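## Task

The wall rack holds two removable shelves, each with a label on its front edge. Label colours: AA-24 yellow, AA-38 blue, AA-52 blue, AA-66 green, AA-70 green, AA-98 yellow. Each shelf must sit on the rack level that carries its label's colour, with five vials standing upright on it, and be pushed all the way in. Anything that stays in place only because the robot is holding it does not count. At the end both grippers must release and back away.

## Robot and tools

Robot: two arms, left_arm and right_arm, each ending in a parallel gripper. The fingers point along the gripper's own +z axis and close along its own y axis. The reported end_effector_position is the spot between the finger pads, roughly 1 cm short of the fingertips. Joint ranges (rad, base to gripper): waist -2.880..2.880, shoulder 0.000..3.142, elbow 0.000..3.019, wrist pitch -1.693..1.571, wrist yaw -1.571..1.571, wrist roll -2.094..2.094.

World frame: origin on the table surface midway between the arms, +x out across the table, +z up, left_arm on the +y side. The arm names do not indicate left or right in any picture. Each result's state line (left_arm: ... | right_arm: ...) gives each gripper's position in metres and orientation as a wxyz quaternion in this frame; the printed position can be a little wrong, more so at long reach.

The 14-number row. Every command uses one flat list of 14 numbers, each in [-1, 1]: left_arm dx, dy, dz, rx, ry, rz, opening, then right_arm dx, dy, dz, rx, ry, rz, opening. Both arms are always included. The first six per arm are an offset, not a pose: they are expressed in that gripper's own axes and counted from the gripper's pose in the most recent result that showed it (if no result in the current scene has shown it yet, or for a second call within one reply, from where the gripper is when the command begins). Scale: 1.0 equals 0.6 m of translation or 180 degrees of rotation; rx, ry, rz form one rotation vector. All zeros therefore means return to that reference pose, not stay put. Opening is absolute: +1 fully open (0.094 m), -1 closed.

execute_actions: argument actions is a list holding at most one item. An empty list just reports the state. An action item {"rows": [...], "steps": n} holds 1 to 15 rows and up to 15 steps of 1/30 s (default 15); each row runs one step, the last row repeats to fill the remaining steps, and every row is measured from the same reference pose, not from the row before. A wait item {"steps": n} (n up to 300) sends nothing and returns when n steps have elapsed since the previous result, reply time included. Optional pictures (true/false) controls whether images come back. A refused call moves nothing.

move: target is one 14-number row as above; speed is the path's top speed in m/s, 0.002 to 0.5, default 0.25 (rotation up to twice that in rad/s). Each gripper follows a straight line toward its target, both paths finishing together, lasting 0.5 to 10 s; if longer is needed, motion is cut off at 10 s. Rotation goes the short way. The openings are sent at the start. Paths ignore obstacles and the other arm. Faster moves and targets set deeper past a contact hit and press harder. The result adds a move: line with the ending (done, off_target, moving, held, fault), any limits (paced = the pose was clipped; held = a check blocked some steps, after which the arm may jump faster than speed) and each gripper's remaining distance.

wait: seconds from 0 to 10; lets the simulation run with no new command.

zoom_image: camera (cam_head_left, cam_head_right, cam_high, cam_low, cam_left_wrist, cam_right_wrist) and region [x0, y0, x1, y1] in that camera's pixels, origin top-left, at most 504x504. Head, high and low images are 504x504; the fisheye wrist images are 616x616. Calibration (K, distortion, world-to-camera transform) is supplied and may be off by a few degrees or millimetres.

finished_scene: scene = number of the scene being closed. It cannot be undone; its result tells whether the job succeeded and gives the next task.

Control behaviour: each step, the commanded pose is limited to 70 mm and 16 degrees from the measured pose; position wins over orientation when both cannot be met. After an action ends, an arm only continues to its last clipped pose, so check the result and send the remainder. Arms tend to finish a centimetre or more low and sink further with repeated zero offsets; to keep an arm still, send it the offset back to its desired pose in a reply's first call, zeros afterwards, raising the aim if it still droops. A Hand target line shows where each gripper is being driven. A pose unreachable line means the clearance check altered or blocked that arm's command; HELD marks steps where part of a row was not sent. FAULT means an arm stopped.

Gripping: grip_measured is the finger opening on the command scale (Joint positions' last value is the opening in metres); readings may be off by about 1 mm. To hold something, command roughly 0.03 below grip_measured; a smaller gap grips lighter. Pads push about 50 to 62 N at most, less on thin parts.

Avoid: knocking anything off the work area, dropping, slamming or shoving hard, letting the arms strike or press on each other. Holding loads heats motors; a MOTOR HOT line appears from 85 °C, and at 100 °C an OVER-TEMPERATURE FAULT makes that arm let go and drop. Occasional outside tugs on held parts or pushes on loose items may occur.

Each tool is called after ">>>" by a JSON object that holds its "name" and its "arguments".

## Session

I'll start by looking at the current state of the scene.

>>> {"name": "execute_actions", "arguments": {"actions": []}}

Scene clock: 0.00 s of 9600.00 s.
left_arm: end_effector_position=(+0.4776, +0.3383, +0.4801) grip_measured=+1.000 end_effector_quat_wxyz=(+0.700, -0.040, +0.712, +0.047) | right_arm: end_effector_position=(+0.5278, -0.3473, +0.4866) grip_measured=+1.000 end_effector_quat_wxyz=(+0.701, +0.034, +0.711, -0.045)
Joint positions: left_arm=[-0.015  1.056  1.031  0.009  0.01   0.011  0.094] | right_arm=[-0.     1.044  1.04  -0.01  -0.002 -0.016  0.094]
Joint velocities: left_arm=[-0.015  0.005  0.007  0.007  0.037  0.007  0.   ] | right_arm=[-0.005 -0.005 -0.017  0.002  0.037  0.022  0.   ]
Motor temperatures (°C, as the motors report them): left_arm=[27 26 26 26 29 28] | right_arm=[27 28 26 28 27 29]
Hand target (left_arm): +0.479, +0.338, +0.495; +0.709, -0.040, +0.702, +0.048
Hand target (right_arm): +0.526, -0.347, +0.513; +0.717, +0.034, +0.694, -0.047

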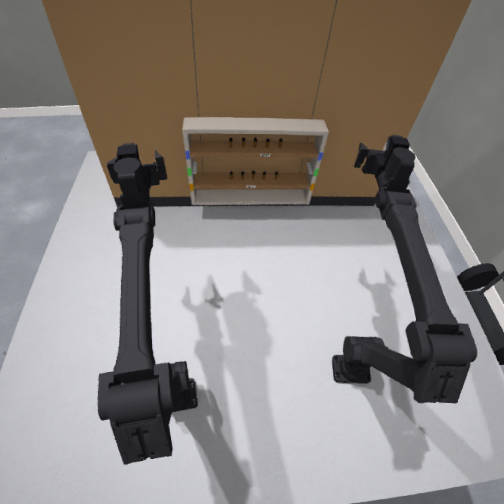

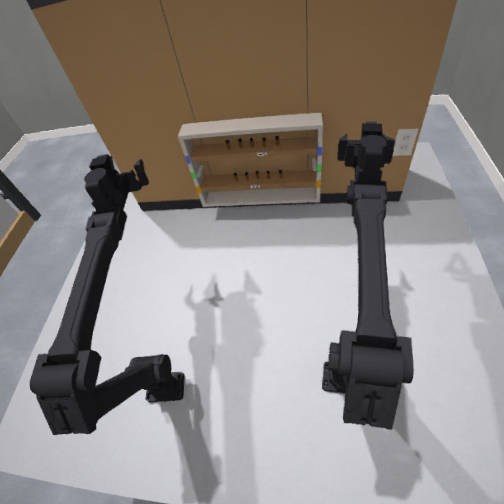

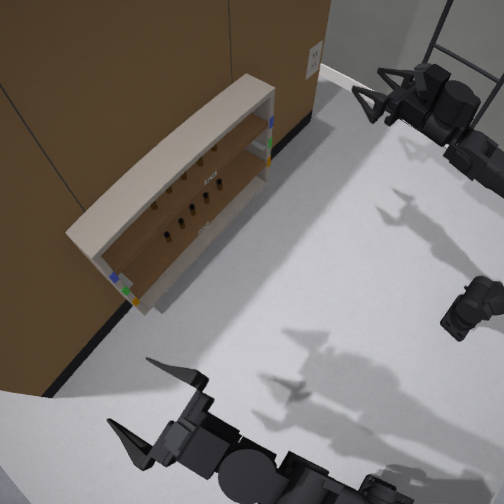

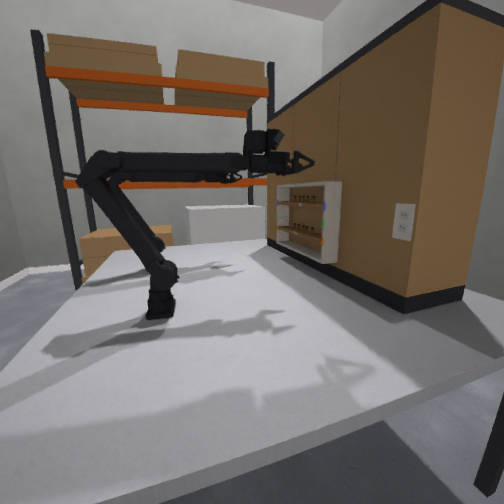

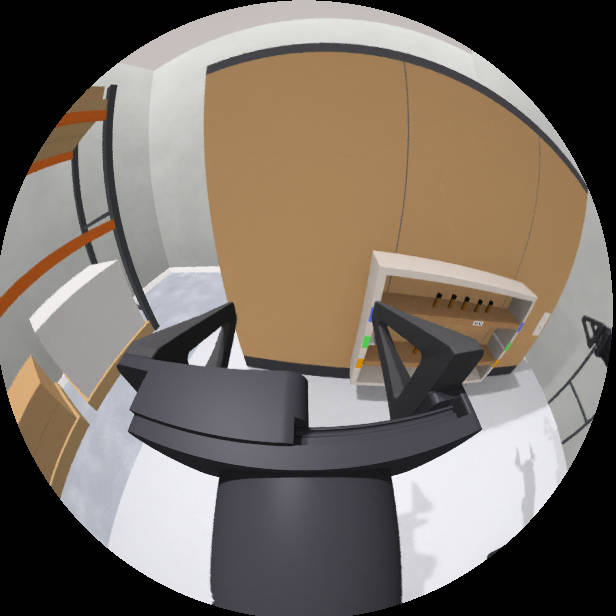

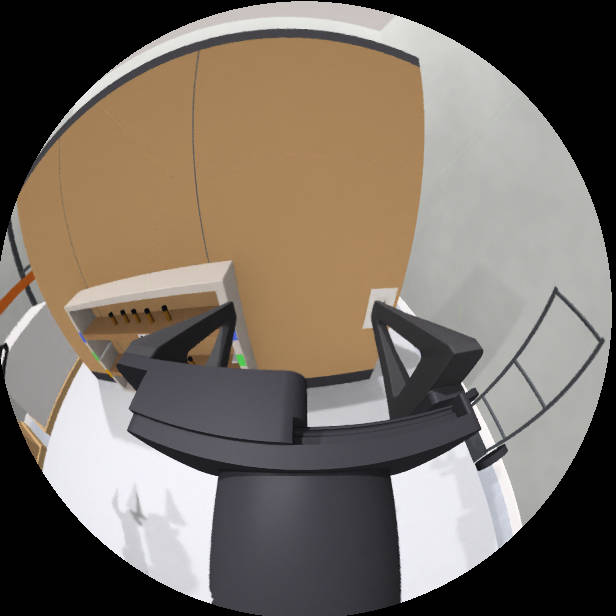

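>>> {"name": "zoom_image", "arguments": {"camera": "cam_head_left", "region": [170, 105, 340, 220]}}

>>> {"name": "zoom_image", "arguments": {"camera": "cam_head_right", "region": [170, 105, 340, 220]}}

>>> {"name": "zoom_image", "arguments": {"camera": "cam_high", "region": [60, 65, 300, 320]}}

>>> {"name": "zoom_image", "arguments": {"camera": "cam_low", "region": [260, 170, 360, 275]}}

Region (170, 105, 340, 220) of cam_head_left's 504x504 image, scaled by 2.965, with more detail than that image has; it fills the top 341 rows of this view, and the rest is white.

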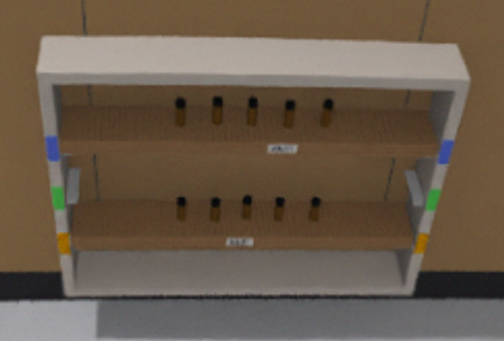

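Region (170, 105, 340, 220) of cam_head_right's 504x504 image, scaled by 2.965, with more detail than that image has; it fills the top 341 rows of this view, and the rest is white.

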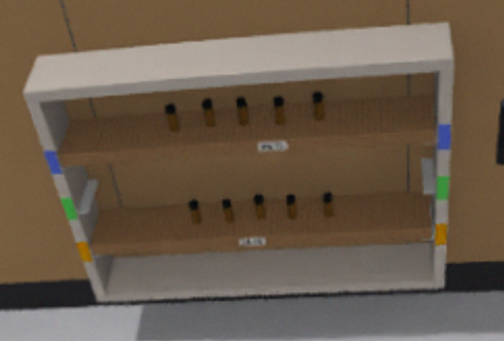

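Region (60, 65, 300, 320) of cam_high's 504x504 image, scaled by 1.976, with more detail than that image has; it fills the left 474 columns of this view, and the rest is white.

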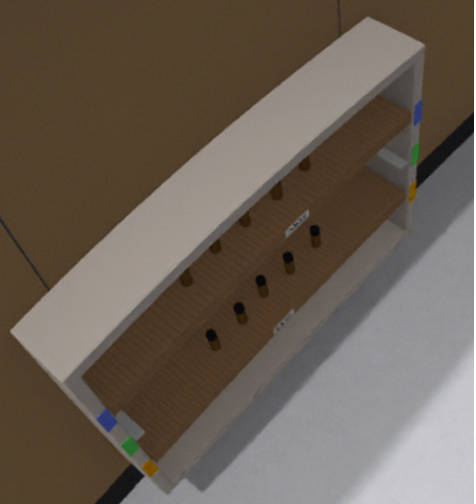

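Region (260, 170, 360, 275) of cam_low's 504x504 image, scaled by 4.800, with more detail than that image has; it fills the left 480 columns of this view, and the rest is white.

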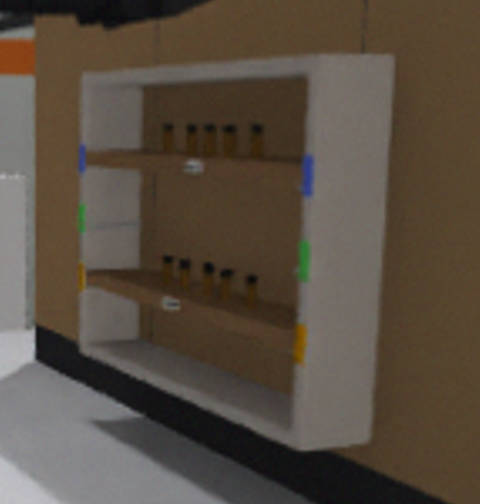

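>>> {"name": "zoom_image", "arguments": {"camera": "cam_head_left", "region": [240, 145, 280, 195]}}

>>> {"name": "zoom_image", "arguments": {"camera": "cam_high", "region": [185, 160, 235, 240]}}

>>> {"name": "zoom_image", "arguments": {"camera": "cam_left_wrist", "region": [420, 280, 530, 350]}}

Region (240, 145, 280, 195) of cam_head_left's 504x504 image, scaled by 10.080, with more detail than that image has; it fills the left 403 columns of this view, and the rest is white.

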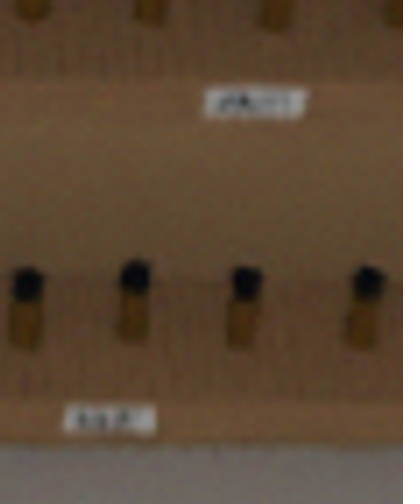

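Region (185, 160, 235, 240) of cam_high's 504x504 image, scaled by 6.300, with more detail than that image has; it fills the left 315 columns of this view, and the rest is white.

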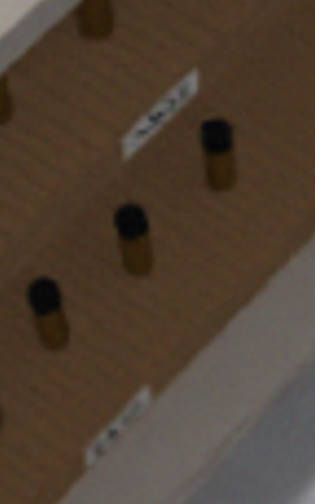

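Region (420, 280, 530, 350) of cam_left_wrist's 616x616 image, scaled by 4.582, with more detail than that image has; it fills the top 321 rows of this view, and the rest is white.

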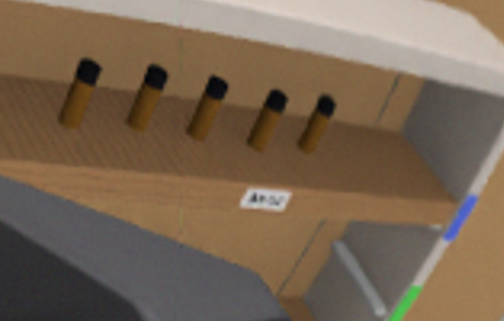

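>>> {"name": "move", "arguments": {"target": [0.3798, -0.3078, 0.0402, 0.0265, -0.0350, 0.4962, 0.1, 0.3896, 0.3317, -0.0444, -0.0244, -0.0314, -0.4945, 0.1], "speed": 0.2}}

Scene clock: 99.07 s of 9600.00 s.
left_arm: end_effector_position=(+0.5203, +0.1640, +0.2578) grip_measured=+0.102 end_effector_quat_wxyz=(+0.498, +0.498, +0.503, +0.501) | right_arm: end_effector_position=(+0.5233, -0.1528, +0.2547) grip_measured=+0.102 end_effector_quat_wxyz=(+0.495, -0.500, +0.505, -0.500)
Joint positions: left_arm=[-0.419  1.456  0.721  0.732 -0.278  1.567  0.052] | right_arm=[ 0.499  1.36   0.619  0.73   0.394 -1.567  0.052]
Joint velocities: left_arm=[-0.015  0.005 -0.007  0.007  0.037  0.066 -0.001] | right_arm=[-0.005 -0.015  0.012 -0.017  0.007 -0.081 -0.   ]
Motor temperatures (°C, as the motors report them): left_arm=[27 27 38 27 29 28] | right_arm=[27 29 40 28 27 29]
Hand target (left_arm): +0.520, +0.159, +0.254; +0.499, +0.501, +0.498, +0.502
Hand target (right_arm): +0.523, -0.147, +0.254; +0.498, -0.501, +0.498, -0.502
Off the commanded pose (left_arm): 0.009 m, 0 deg.
Off the commanded pose (right_arm): 0.006 m, 1 deg.
After step 90, 91.67 s passed at rest.
move: done
camera_calibration (this result's frames):
cam_left_wrist: T_world_to_cam=[[-0.0109736, -0.00280507, -0.999936, 0.26553], [-0.590846, 0.806774, 0.00422091, 0.181906], [0.80671, 0.590854, -0.0105106, -0.38923], [0, 0, 0, 1]] pos_world=[0.424388, 0.0839661, 0.260654]
cam_right_wrist: T_world_to_cam=[[0.0105685, -0.00351937, 0.999938, -0.260186], [-0.595114, -0.803634, 0.00346142, 0.19297], [0.803572, -0.595114, -0.0105877, -0.386168], [0, 0, 0, 1]] pos_world=[0.427903, -0.0756523, 0.255414]

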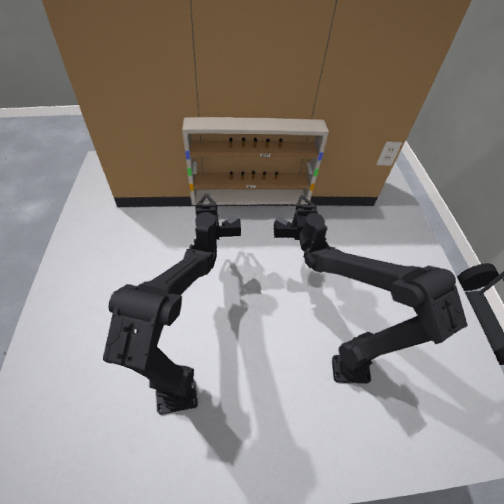

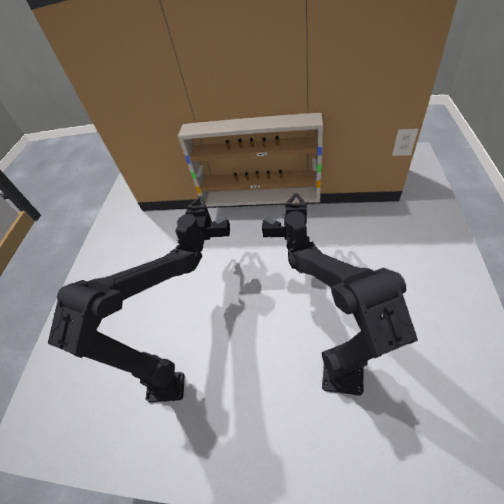

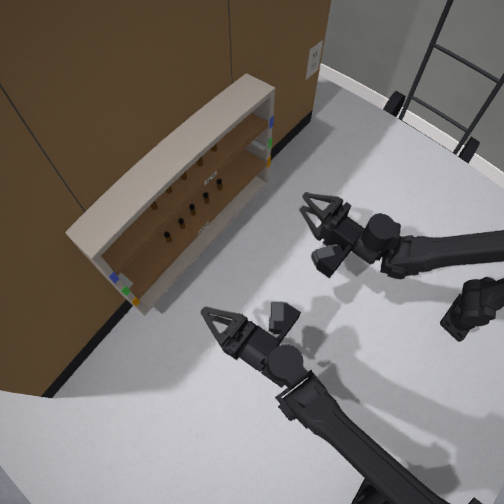

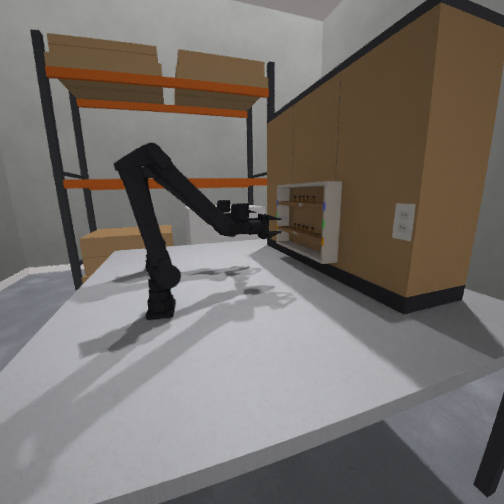

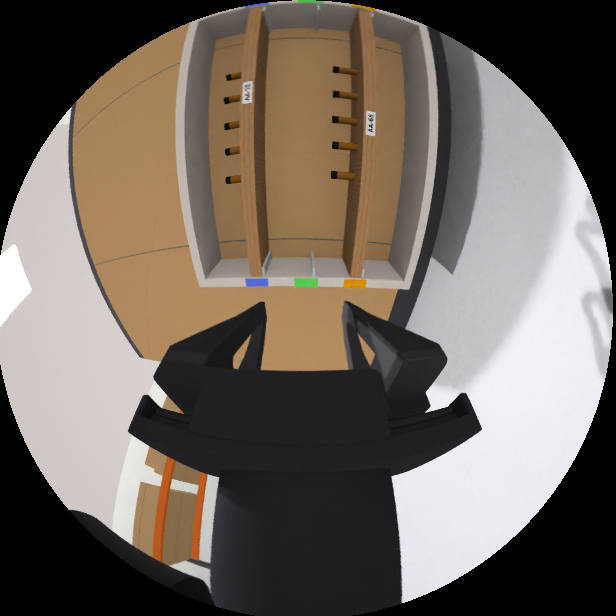

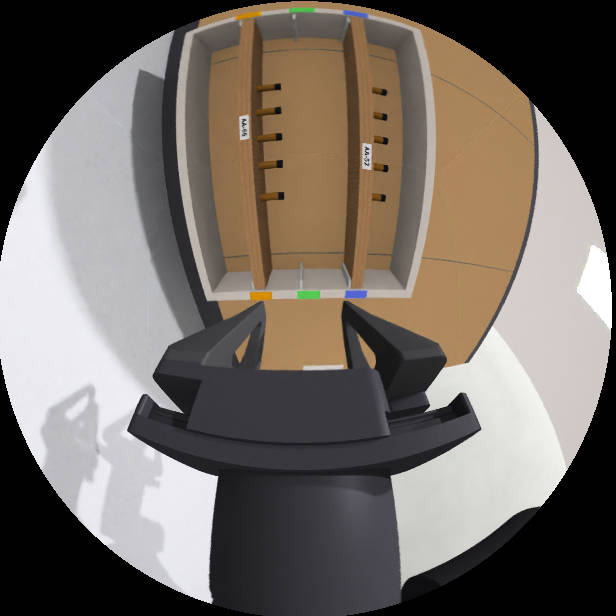

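>>> {"name": "zoom_image", "arguments": {"camera": "cam_right_wrist", "region": [200, 70, 420, 310]}}

>>> {"name": "zoom_image", "arguments": {"camera": "cam_left_wrist", "region": [190, 60, 420, 310]}}

Region (200, 70, 420, 310) of cam_right_wrist's 616x616 image, scaled by 2.100, with more detail than that image has; it fills the left 462 columns of this view, and the rest is white.

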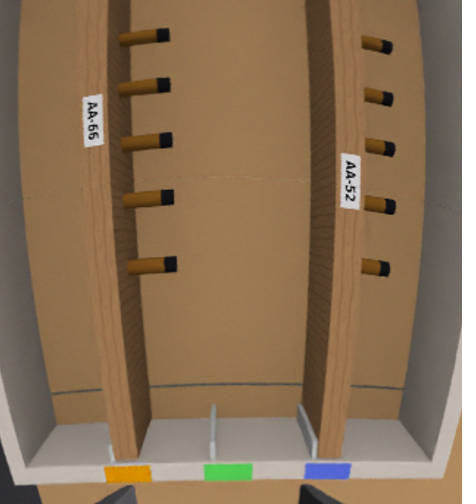

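Region (190, 60, 420, 310) of cam_left_wrist's 616x616 image, scaled by 2.016, with more detail than that image has; it fills the left 464 columns of this view, and the rest is white.

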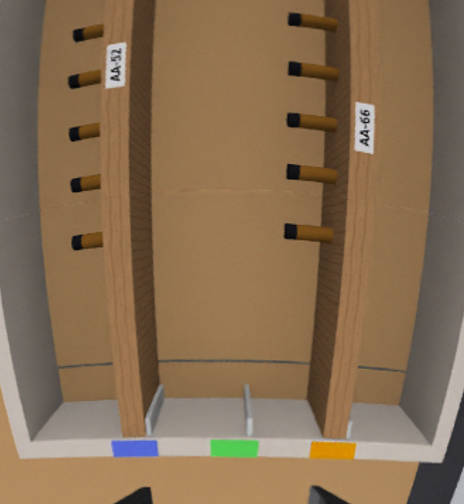

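>>> {"name": "move", "arguments": {"target": [-0.0275, -0.1322, 0.1662, -0.0006, -0.0025, 0.0006, 0.1, 0.0162, 0.1178, 0.1612, 0.0032, -0.0032, 0.0, 0.1], "speed": 0.1}}

Scene clock: 135.90 s of 9600.00 s.
left_arm: end_effector_position=(+0.6057, +0.1442, +0.1668) grip_measured=+0.102 end_effector_quat_wxyz=(+0.489, +0.515, +0.506, +0.490) | right_arm: end_effector_position=(+0.6008, -0.1607, +0.1618) grip_measured=+0.102 end_effector_quat_wxyz=(+0.482, -0.522, +0.509, -0.486)
Joint positions: left_arm=[-0.405  1.825  0.912  0.869 -0.248  1.57   0.052] | right_arm=[ 0.408  1.725  0.748  0.911  0.285 -1.57   0.052]
Joint velocities: left_arm=[-0.005  0.005  0.007 -0.007 -0.022 -0.037  0.001] | right_arm=[-0.005 -0.015 -0.017  0.012  0.022 -0.022 -0.   ]
Motor temperatures (°C, as the motors report them): left_arm=[27 28 35 27 29 28] | right_arm=[27 29 36 29 27 29]
Hand target (left_arm): +0.619, +0.148, +0.180; +0.500, +0.500, +0.501, +0.500
Hand target (right_arm): +0.618, -0.162, +0.185; -0.500, +0.500, -0.500, +0.499
Off the commanded pose (left_arm): 0.019 m, 3 deg.
Off the commanded pose (right_arm): 0.028 m, 4 deg.
After step 90, 32.20 s passed at rest.
move: off_target (left_arm, right_arm)
camera_calibration (this result's frames):
cam_left_wrist: T_world_to_cam=[[-0.0515722, 0.011395, -0.998604, 0.197746], [-0.575969, 0.816537, 0.039063, 0.232537], [0.815843, 0.57718, -0.0355475, -0.446807], [0, 0, 0, 1]] pos_world=[0.508657, 0.0657599, 0.172503]
cam_right_wrist: T_world_to_cam=[[0.0638902, 0.0146702, 0.997849, -0.196849], [-0.57853, -0.814187, 0.0490121, 0.214054], [0.813155, -0.580417, -0.0435314, -0.452215], [0, 0, 0, 1]] pos_world=[0.504135, -0.0853061, 0.166249]

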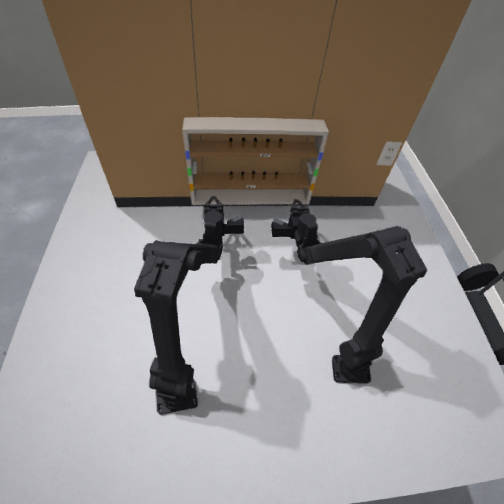

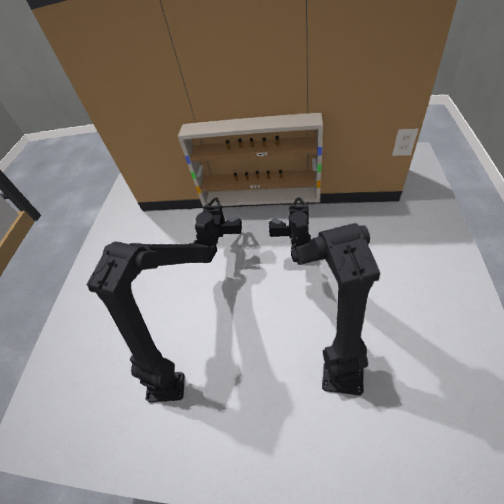

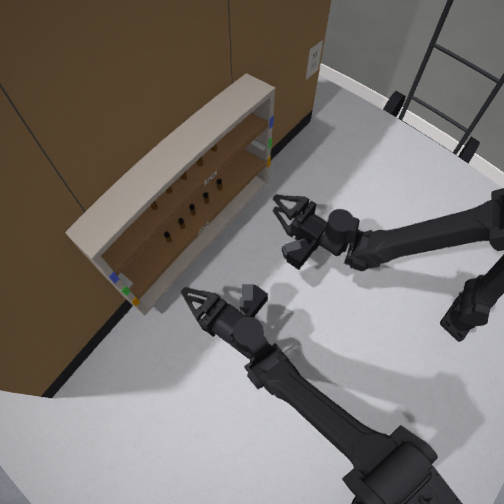

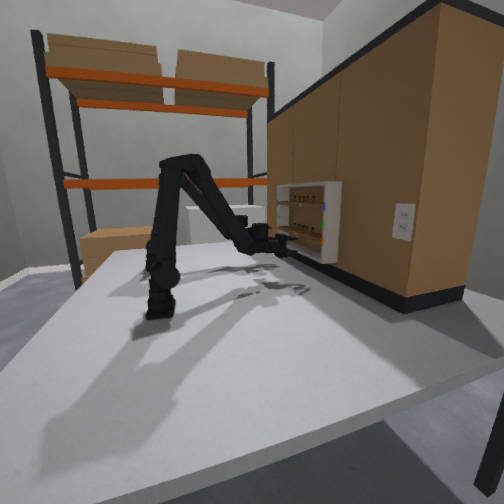

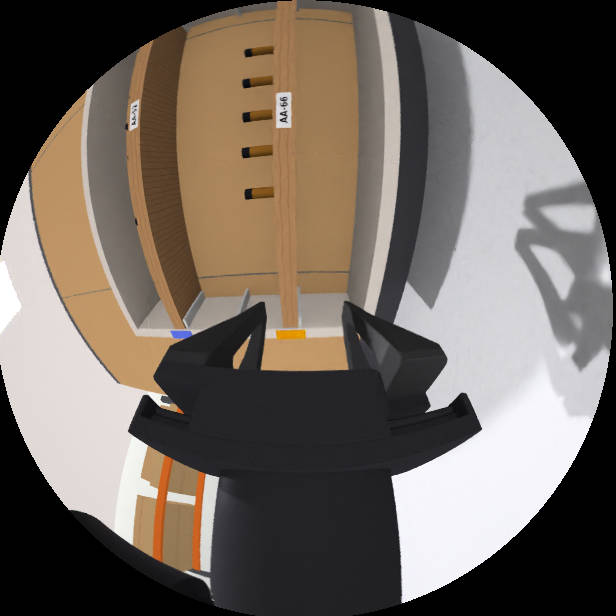

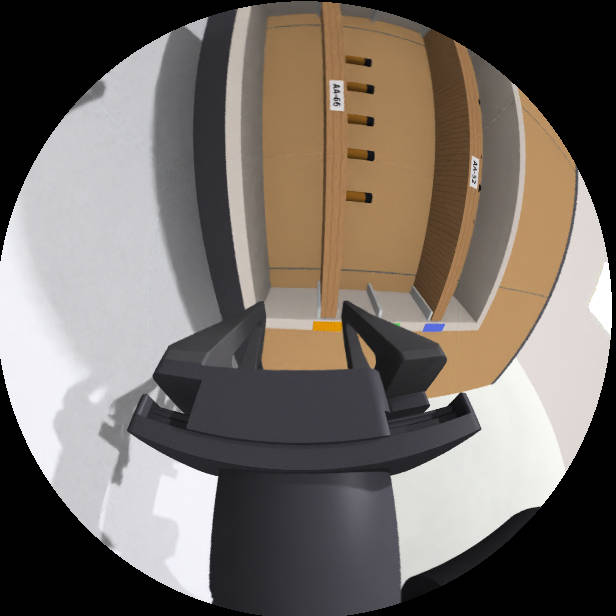

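>>> {"name": "move", "arguments": {"target": [0.0126, 0.0433, 0.0442, -0.0267, 0.0051, -0.0064, 0.1, 0.0070, -0.0793, 0.0557, 0.0401, 0.0057, 0.0108, 0.1], "speed": 0.05}}

Scene clock: 148.70 s of 9600.00 s.
left_arm: end_effector_position=(+0.6191, +0.1475, +0.1830) grip_measured=+0.102 end_effector_quat_wxyz=(+0.502, +0.499, +0.499, +0.500) | right_arm: end_effector_position=(+0.6184, -0.1617, +0.1895) grip_measured=+0.102 end_effector_quat_wxyz=(+0.503, -0.497, +0.499, -0.501)
Joint positions: left_arm=[-0.395  1.837  0.951  0.891 -0.244  1.57   0.052] | right_arm=[ 0.398  1.73   0.8    0.939  0.284 -1.57   0.052]
Joint velocities: left_arm=[-0.005 -0.005 -0.007  0.002 -0.022  0.051  0.   ] | right_arm=[ 0.005  0.015 -0.017  0.017  0.051 -0.125  0.   ]
Motor temperatures (°C, as the motors report them): left_arm=[27 29 36 27 29 28] | right_arm=[27 30 38 29 27 29]
Hand target (left_arm): +0.633, +0.152, +0.192; +0.510, +0.485, +0.494, +0.510
Hand target (right_arm): +0.635, -0.165, +0.208; +0.517, -0.477, +0.491, -0.514
Off the commanded pose (left_arm): 0.017 m, 2 deg.
Off the commanded pose (right_arm): 0.026 m, 3 deg.
After step 90, 8.17 s passed at rest.
move: off_target (left_arm, right_arm)
camera_calibration (this result's frames):
cam_left_wrist: T_world_to_cam=[[-0.00398548, -0.00110332, -0.999991, 0.187201], [-0.582838, 0.812587, 0.00142636, 0.24868], [0.812579, 0.582839, -0.00388161, -0.463681], [0, 0, 0, 1]] pos_world=[0.522464, 0.0683834, 0.185045]
cam_right_wrist: T_world_to_cam=[[-0.00769185, -0.00690263, 0.999947, -0.185205], [-0.587357, -0.809265, -0.0101045, 0.239582], [0.809292, -0.587403, 0.00217044, -0.473262], [0, 0, 0, 1]] pos_world=[0.522302, -0.0853887, 0.188644]

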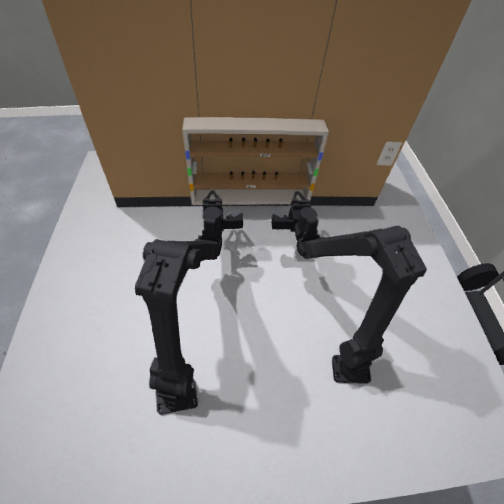

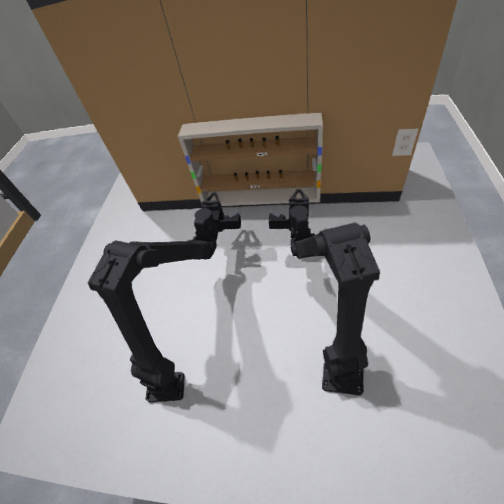

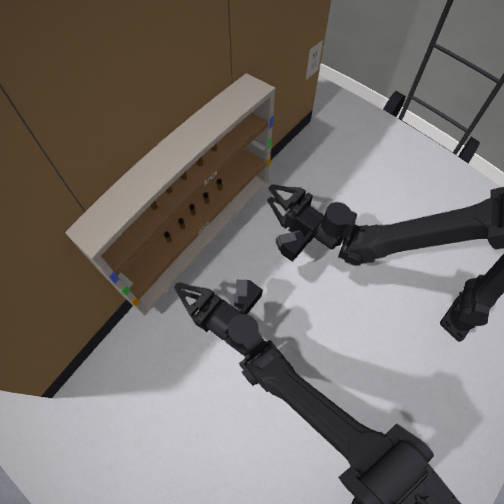

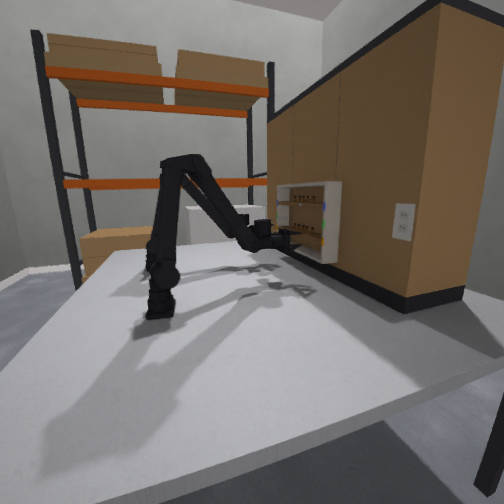

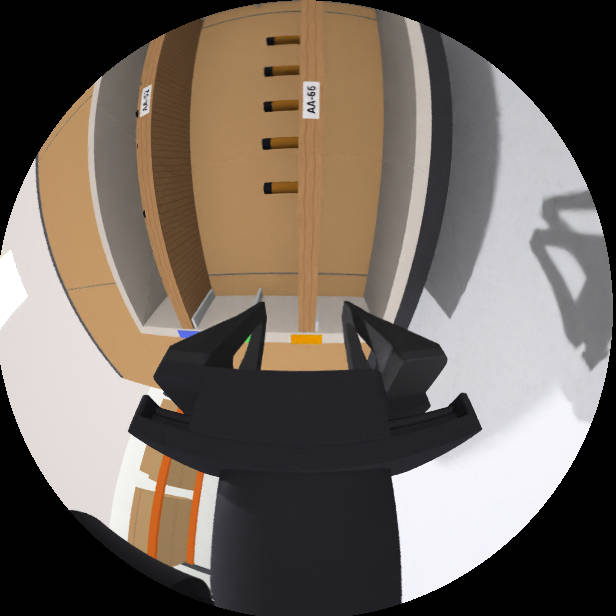

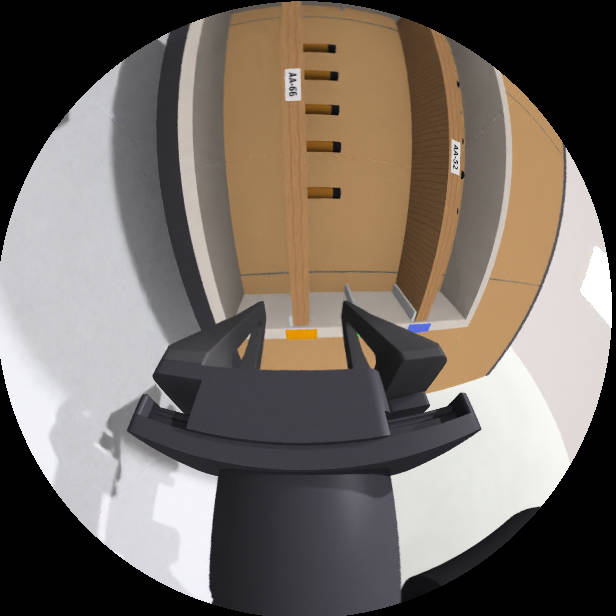

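>>> {"name": "zoom_image", "arguments": {"camera": "cam_left_wrist", "region": [230, 230, 390, 380]}}

>>> {"name": "zoom_image", "arguments": {"camera": "cam_right_wrist", "region": [230, 230, 390, 380]}}

Region (230, 230, 390, 380) of cam_left_wrist's 616x616 image, scaled by 3.150, with more detail than that image has; it fills the top 472 rows of this view, and the rest is white.

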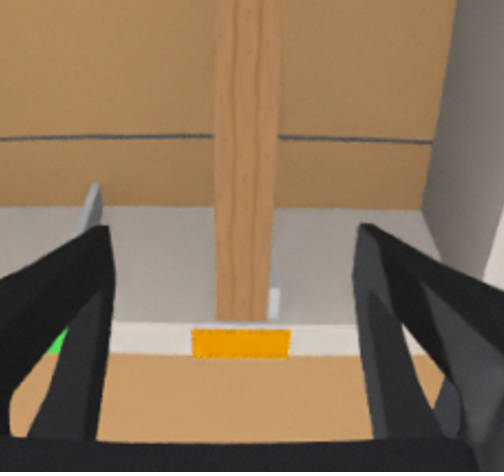

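Region (230, 230, 390, 380) of cam_right_wrist's 616x616 image, scaled by 3.150, with more detail than that image has; it fills the top 472 rows of this view, and the rest is white.

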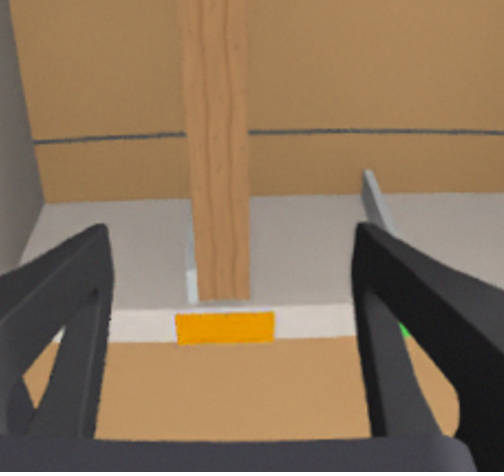

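>>> {"name": "execute_actions", "arguments": {"actions": [{"rows": [
[0.0074,0.0148,0.0298,-0.0114,0.0036,-0.0021,0.1, 0.0056,-0.0304,0.0345,0.0170,0.0035,0.0040,0.1],
[0.0073,0.0145,0.0364,-0.0110,0.0036,-0.0021,0.1, 0.0057,-0.0300,0.0414,0.0165,0.0035,0.0039,0.1],
[0.0073,0.0143,0.0429,-0.0107,0.0037,-0.0020,0.1, 0.0057,-0.0297,0.0482,0.0160,0.0035,0.0037,0.1],
[0.0072,0.0141,0.0495,-0.0103,0.0037,-0.0020,0.1, 0.0058,-0.0293,0.0550,0.0155,0.0035,0.0036,0.1],
[0.0071,0.0139,0.0561,-0.0099,0.0038,-0.0019,0.1, 0.0059,-0.0289,0.0619,0.0150,0.0035,0.0035,0.1],
[0.0070,0.0136,0.0627,-0.0095,0.0039,-0.0018,0.1, 0.0060,-0.0285,0.0687,0.0144,0.0035,0.0034,0.1],
[0.0069,0.0134,0.0693,-0.0091,0.0039,-0.0018,0.1, 0.0061,-0.0281,0.0755,0.0139,0.0035,0.0033,0.1],
[0.0069,0.0132,0.0758,-0.0088,0.0040,-0.0017,0.1, 0.0061,-0.0278,0.0823,0.0134,0.0035,0.0031,0.1],
[0.0068,0.0129,0.0824,-0.0084,0.0040,-0.0017,0.1, 0.0062,-0.0274,0.0892,0.0129,0.0035,0.0030,0.1],
[0.0067,0.0127,0.0890,-0.0080,0.0041,-0.0016,0.1, 0.0063,-0.0270,0.0960,0.0124,0.0035,0.0029,0.1]
], "steps": 15}], "pictures": false}}

>>> {"name": "execute_actions", "arguments": {"actions": [{"steps": 20}]}}

Scene clock: 194.00 s of 9600.00 s.
left_arm: end_effector_position=(+0.6597, +0.1486, +0.1928) grip_measured=+0.102 end_effector_quat_wxyz=(+0.509, +0.488, +0.495, +0.507) | right_arm: end_effector_position=(+0.6592, -0.1637, +0.1972) grip_measured=+0.102 end_effector_quat_wxyz=(+0.508, -0.489, +0.496, -0.506)
Joint positions: left_arm=[-0.376  1.904  1.076  0.862 -0.232  1.57   0.052] | right_arm=[ 0.372  1.797  0.918  0.91   0.262 -1.57   0.052]
Joint velocities: left_arm=[ 0.015 -0.015 -0.002 -0.042 -0.037  0.022 -0.001] | right_arm=[-0.024  0.034  0.007 -0.027 -0.007 -0.007  0.   ]
Motor temperatures (°C, as the motors report them): left_arm=[27 30 39 27 29 28] | right_arm=[27 31 40 29 27 29]
Hand target (left_arm): +0.672, +0.152, +0.191; +0.506, +0.488, +0.497, +0.509
Hand target (right_arm): +0.675, -0.166, +0.207; +0.512, -0.482, +0.494, -0.511
Off the commanded pose (left_arm): 0.013 m, 0 deg.
Off the commanded pose (right_arm): 0.019 m, 1 deg.
Steps of this call (steps 1 to 90: nothing new was sent; then 41.80 s passed at rest; steps 91 to 105: all 15 steps of this action). Readings (end_effector_position):
91: left_arm (+0.6194, +0.1474, +0.1834) | right_arm (+0.6185, -0.1617, +0.1890)
92: left_arm (+0.6203, +0.1474, +0.1837) | right_arm (+0.6190, -0.1616, +0.1891)
94: left_arm (+0.6248, +0.1466, +0.1855) | right_arm (+0.6221, -0.1612, +0.1900)
98: left_arm (+0.6407, +0.1458, +0.1910) | right_arm (+0.6375, -0.1612, +0.1949)
105: the state above

Scene clock: 194.67 s of 9600.00 s.
left_arm: end_effector_position=(+0.6597, +0.1486, +0.1921) grip_measured=+0.102 end_effector_quat_wxyz=(+0.509, +0.489, +0.495, +0.507) | right_arm: end_effector_position=(+0.6593, -0.1637, +0.1964) grip_measured=+0.102 end_effector_quat_wxyz=(+0.508, -0.490, +0.496, -0.506)
Joint positions: left_arm=[-0.376  1.904  1.076  0.86  -0.232  1.57   0.052] | right_arm=[ 0.372  1.797  0.918  0.908  0.262 -1.57   0.052]
Joint velocities: left_arm=[-0.005 -0.005  0.012 -0.007 -0.051 -0.022  0.001] | right_arm=[ 0.015 -0.005 -0.002  0.046  0.007 -0.037 -0.001]
Motor temperatures (°C, as the motors report them): left_arm=[27 30 39 27 29 28] | right_arm=[27 31 40 29 27 29]
Hand target (left_arm): +0.672, +0.152, +0.191; +0.506, +0.488, +0.497, +0.508
Hand target (right_arm): +0.675, -0.166, +0.207; +0.512, -0.482, +0.494, -0.511
Off the commanded pose (left_arm): 0.013 m, 0 deg.
Off the commanded pose (right_arm): 0.019 m, 1 deg.
Steps of this call (steps 1 to 20: nothing new was sent). Readings (end_effector_position):
1: left_arm (+0.6597, +0.1486, +0.1927) | right_arm (+0.6592, -0.1637, +0.1969)
2: left_arm (+0.6597, +0.1486, +0.1922) | right_arm (+0.6593, -0.1637, +0.1965)
4: left_arm (+0.6597, +0.1486, +0.1921) | right_arm (+0.6593, -0.1637, +0.1964)
8: left_arm (+0.6597, +0.1486, +0.1921) | right_arm (+0.6593, -0.1637, +0.1964)
20: the state above
camera_calibration (this result's frames):
cam_left_wrist: T_world_to_cam=[[0.0220475, -0.00709549, -0.999732, 0.18016], [-0.587563, 0.808963, -0.0186993, 0.278954], [0.808878, 0.587817, 0.0136665, -0.498934], [0, 0, 0, 1]] pos_world=[0.563508, 0.068897, 0.192147]
cam_right_wrist: T_world_to_cam=[[-0.0258408, -0.0114509, 0.9996, -0.18055], [-0.590128, -0.806938, -0.0244993, 0.267061], [0.806896, -0.590526, 0.0140945, -0.508766], [0, 0, 0, 1]] pos_world=[0.563456, -0.0870051, 0.194192]

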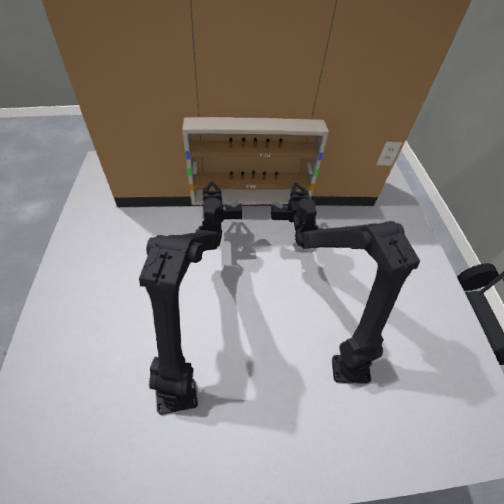

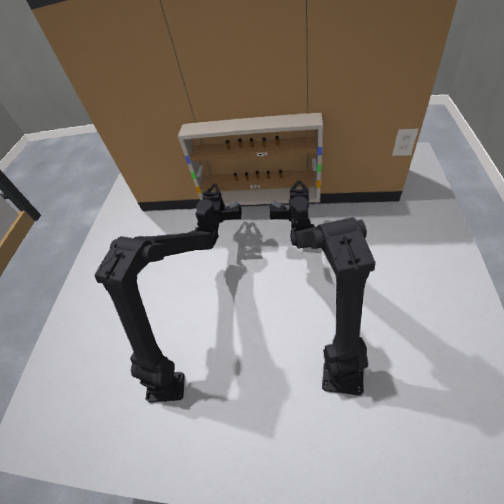

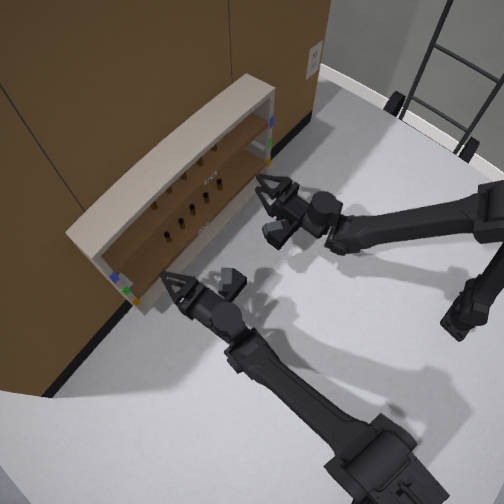

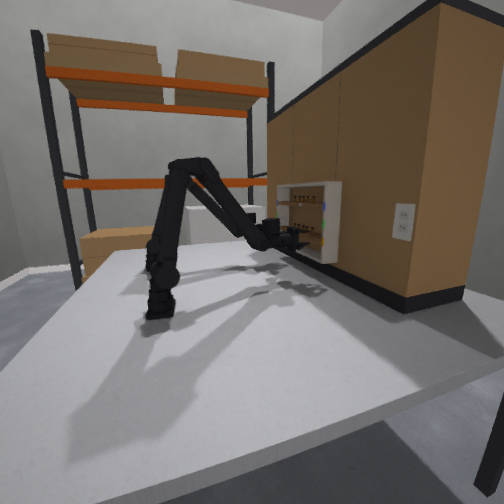

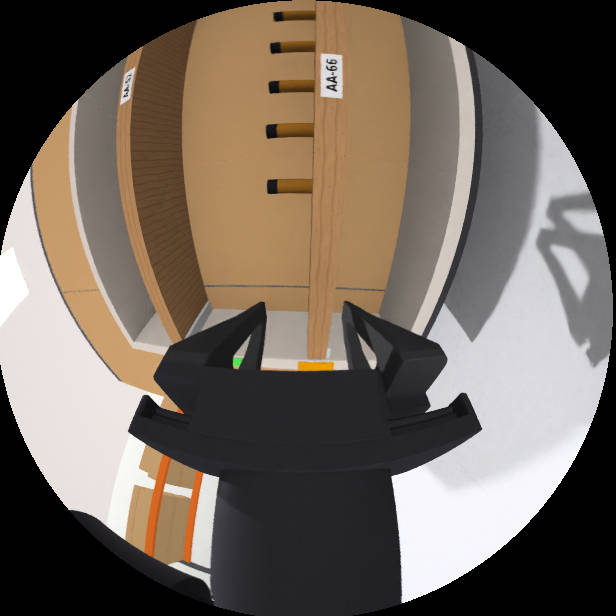

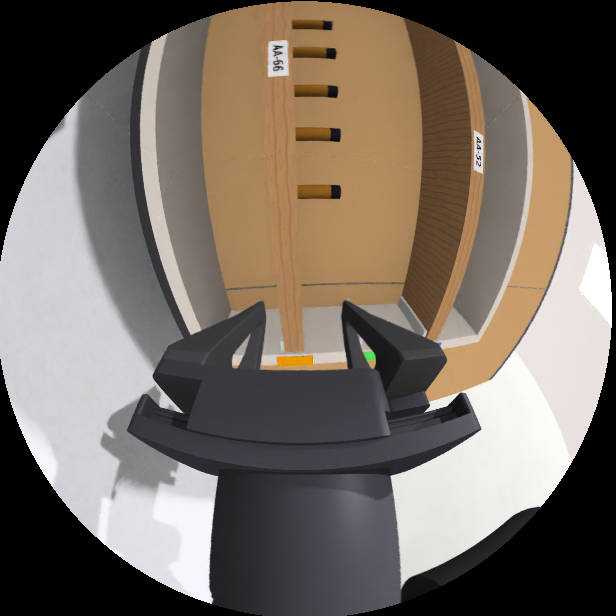

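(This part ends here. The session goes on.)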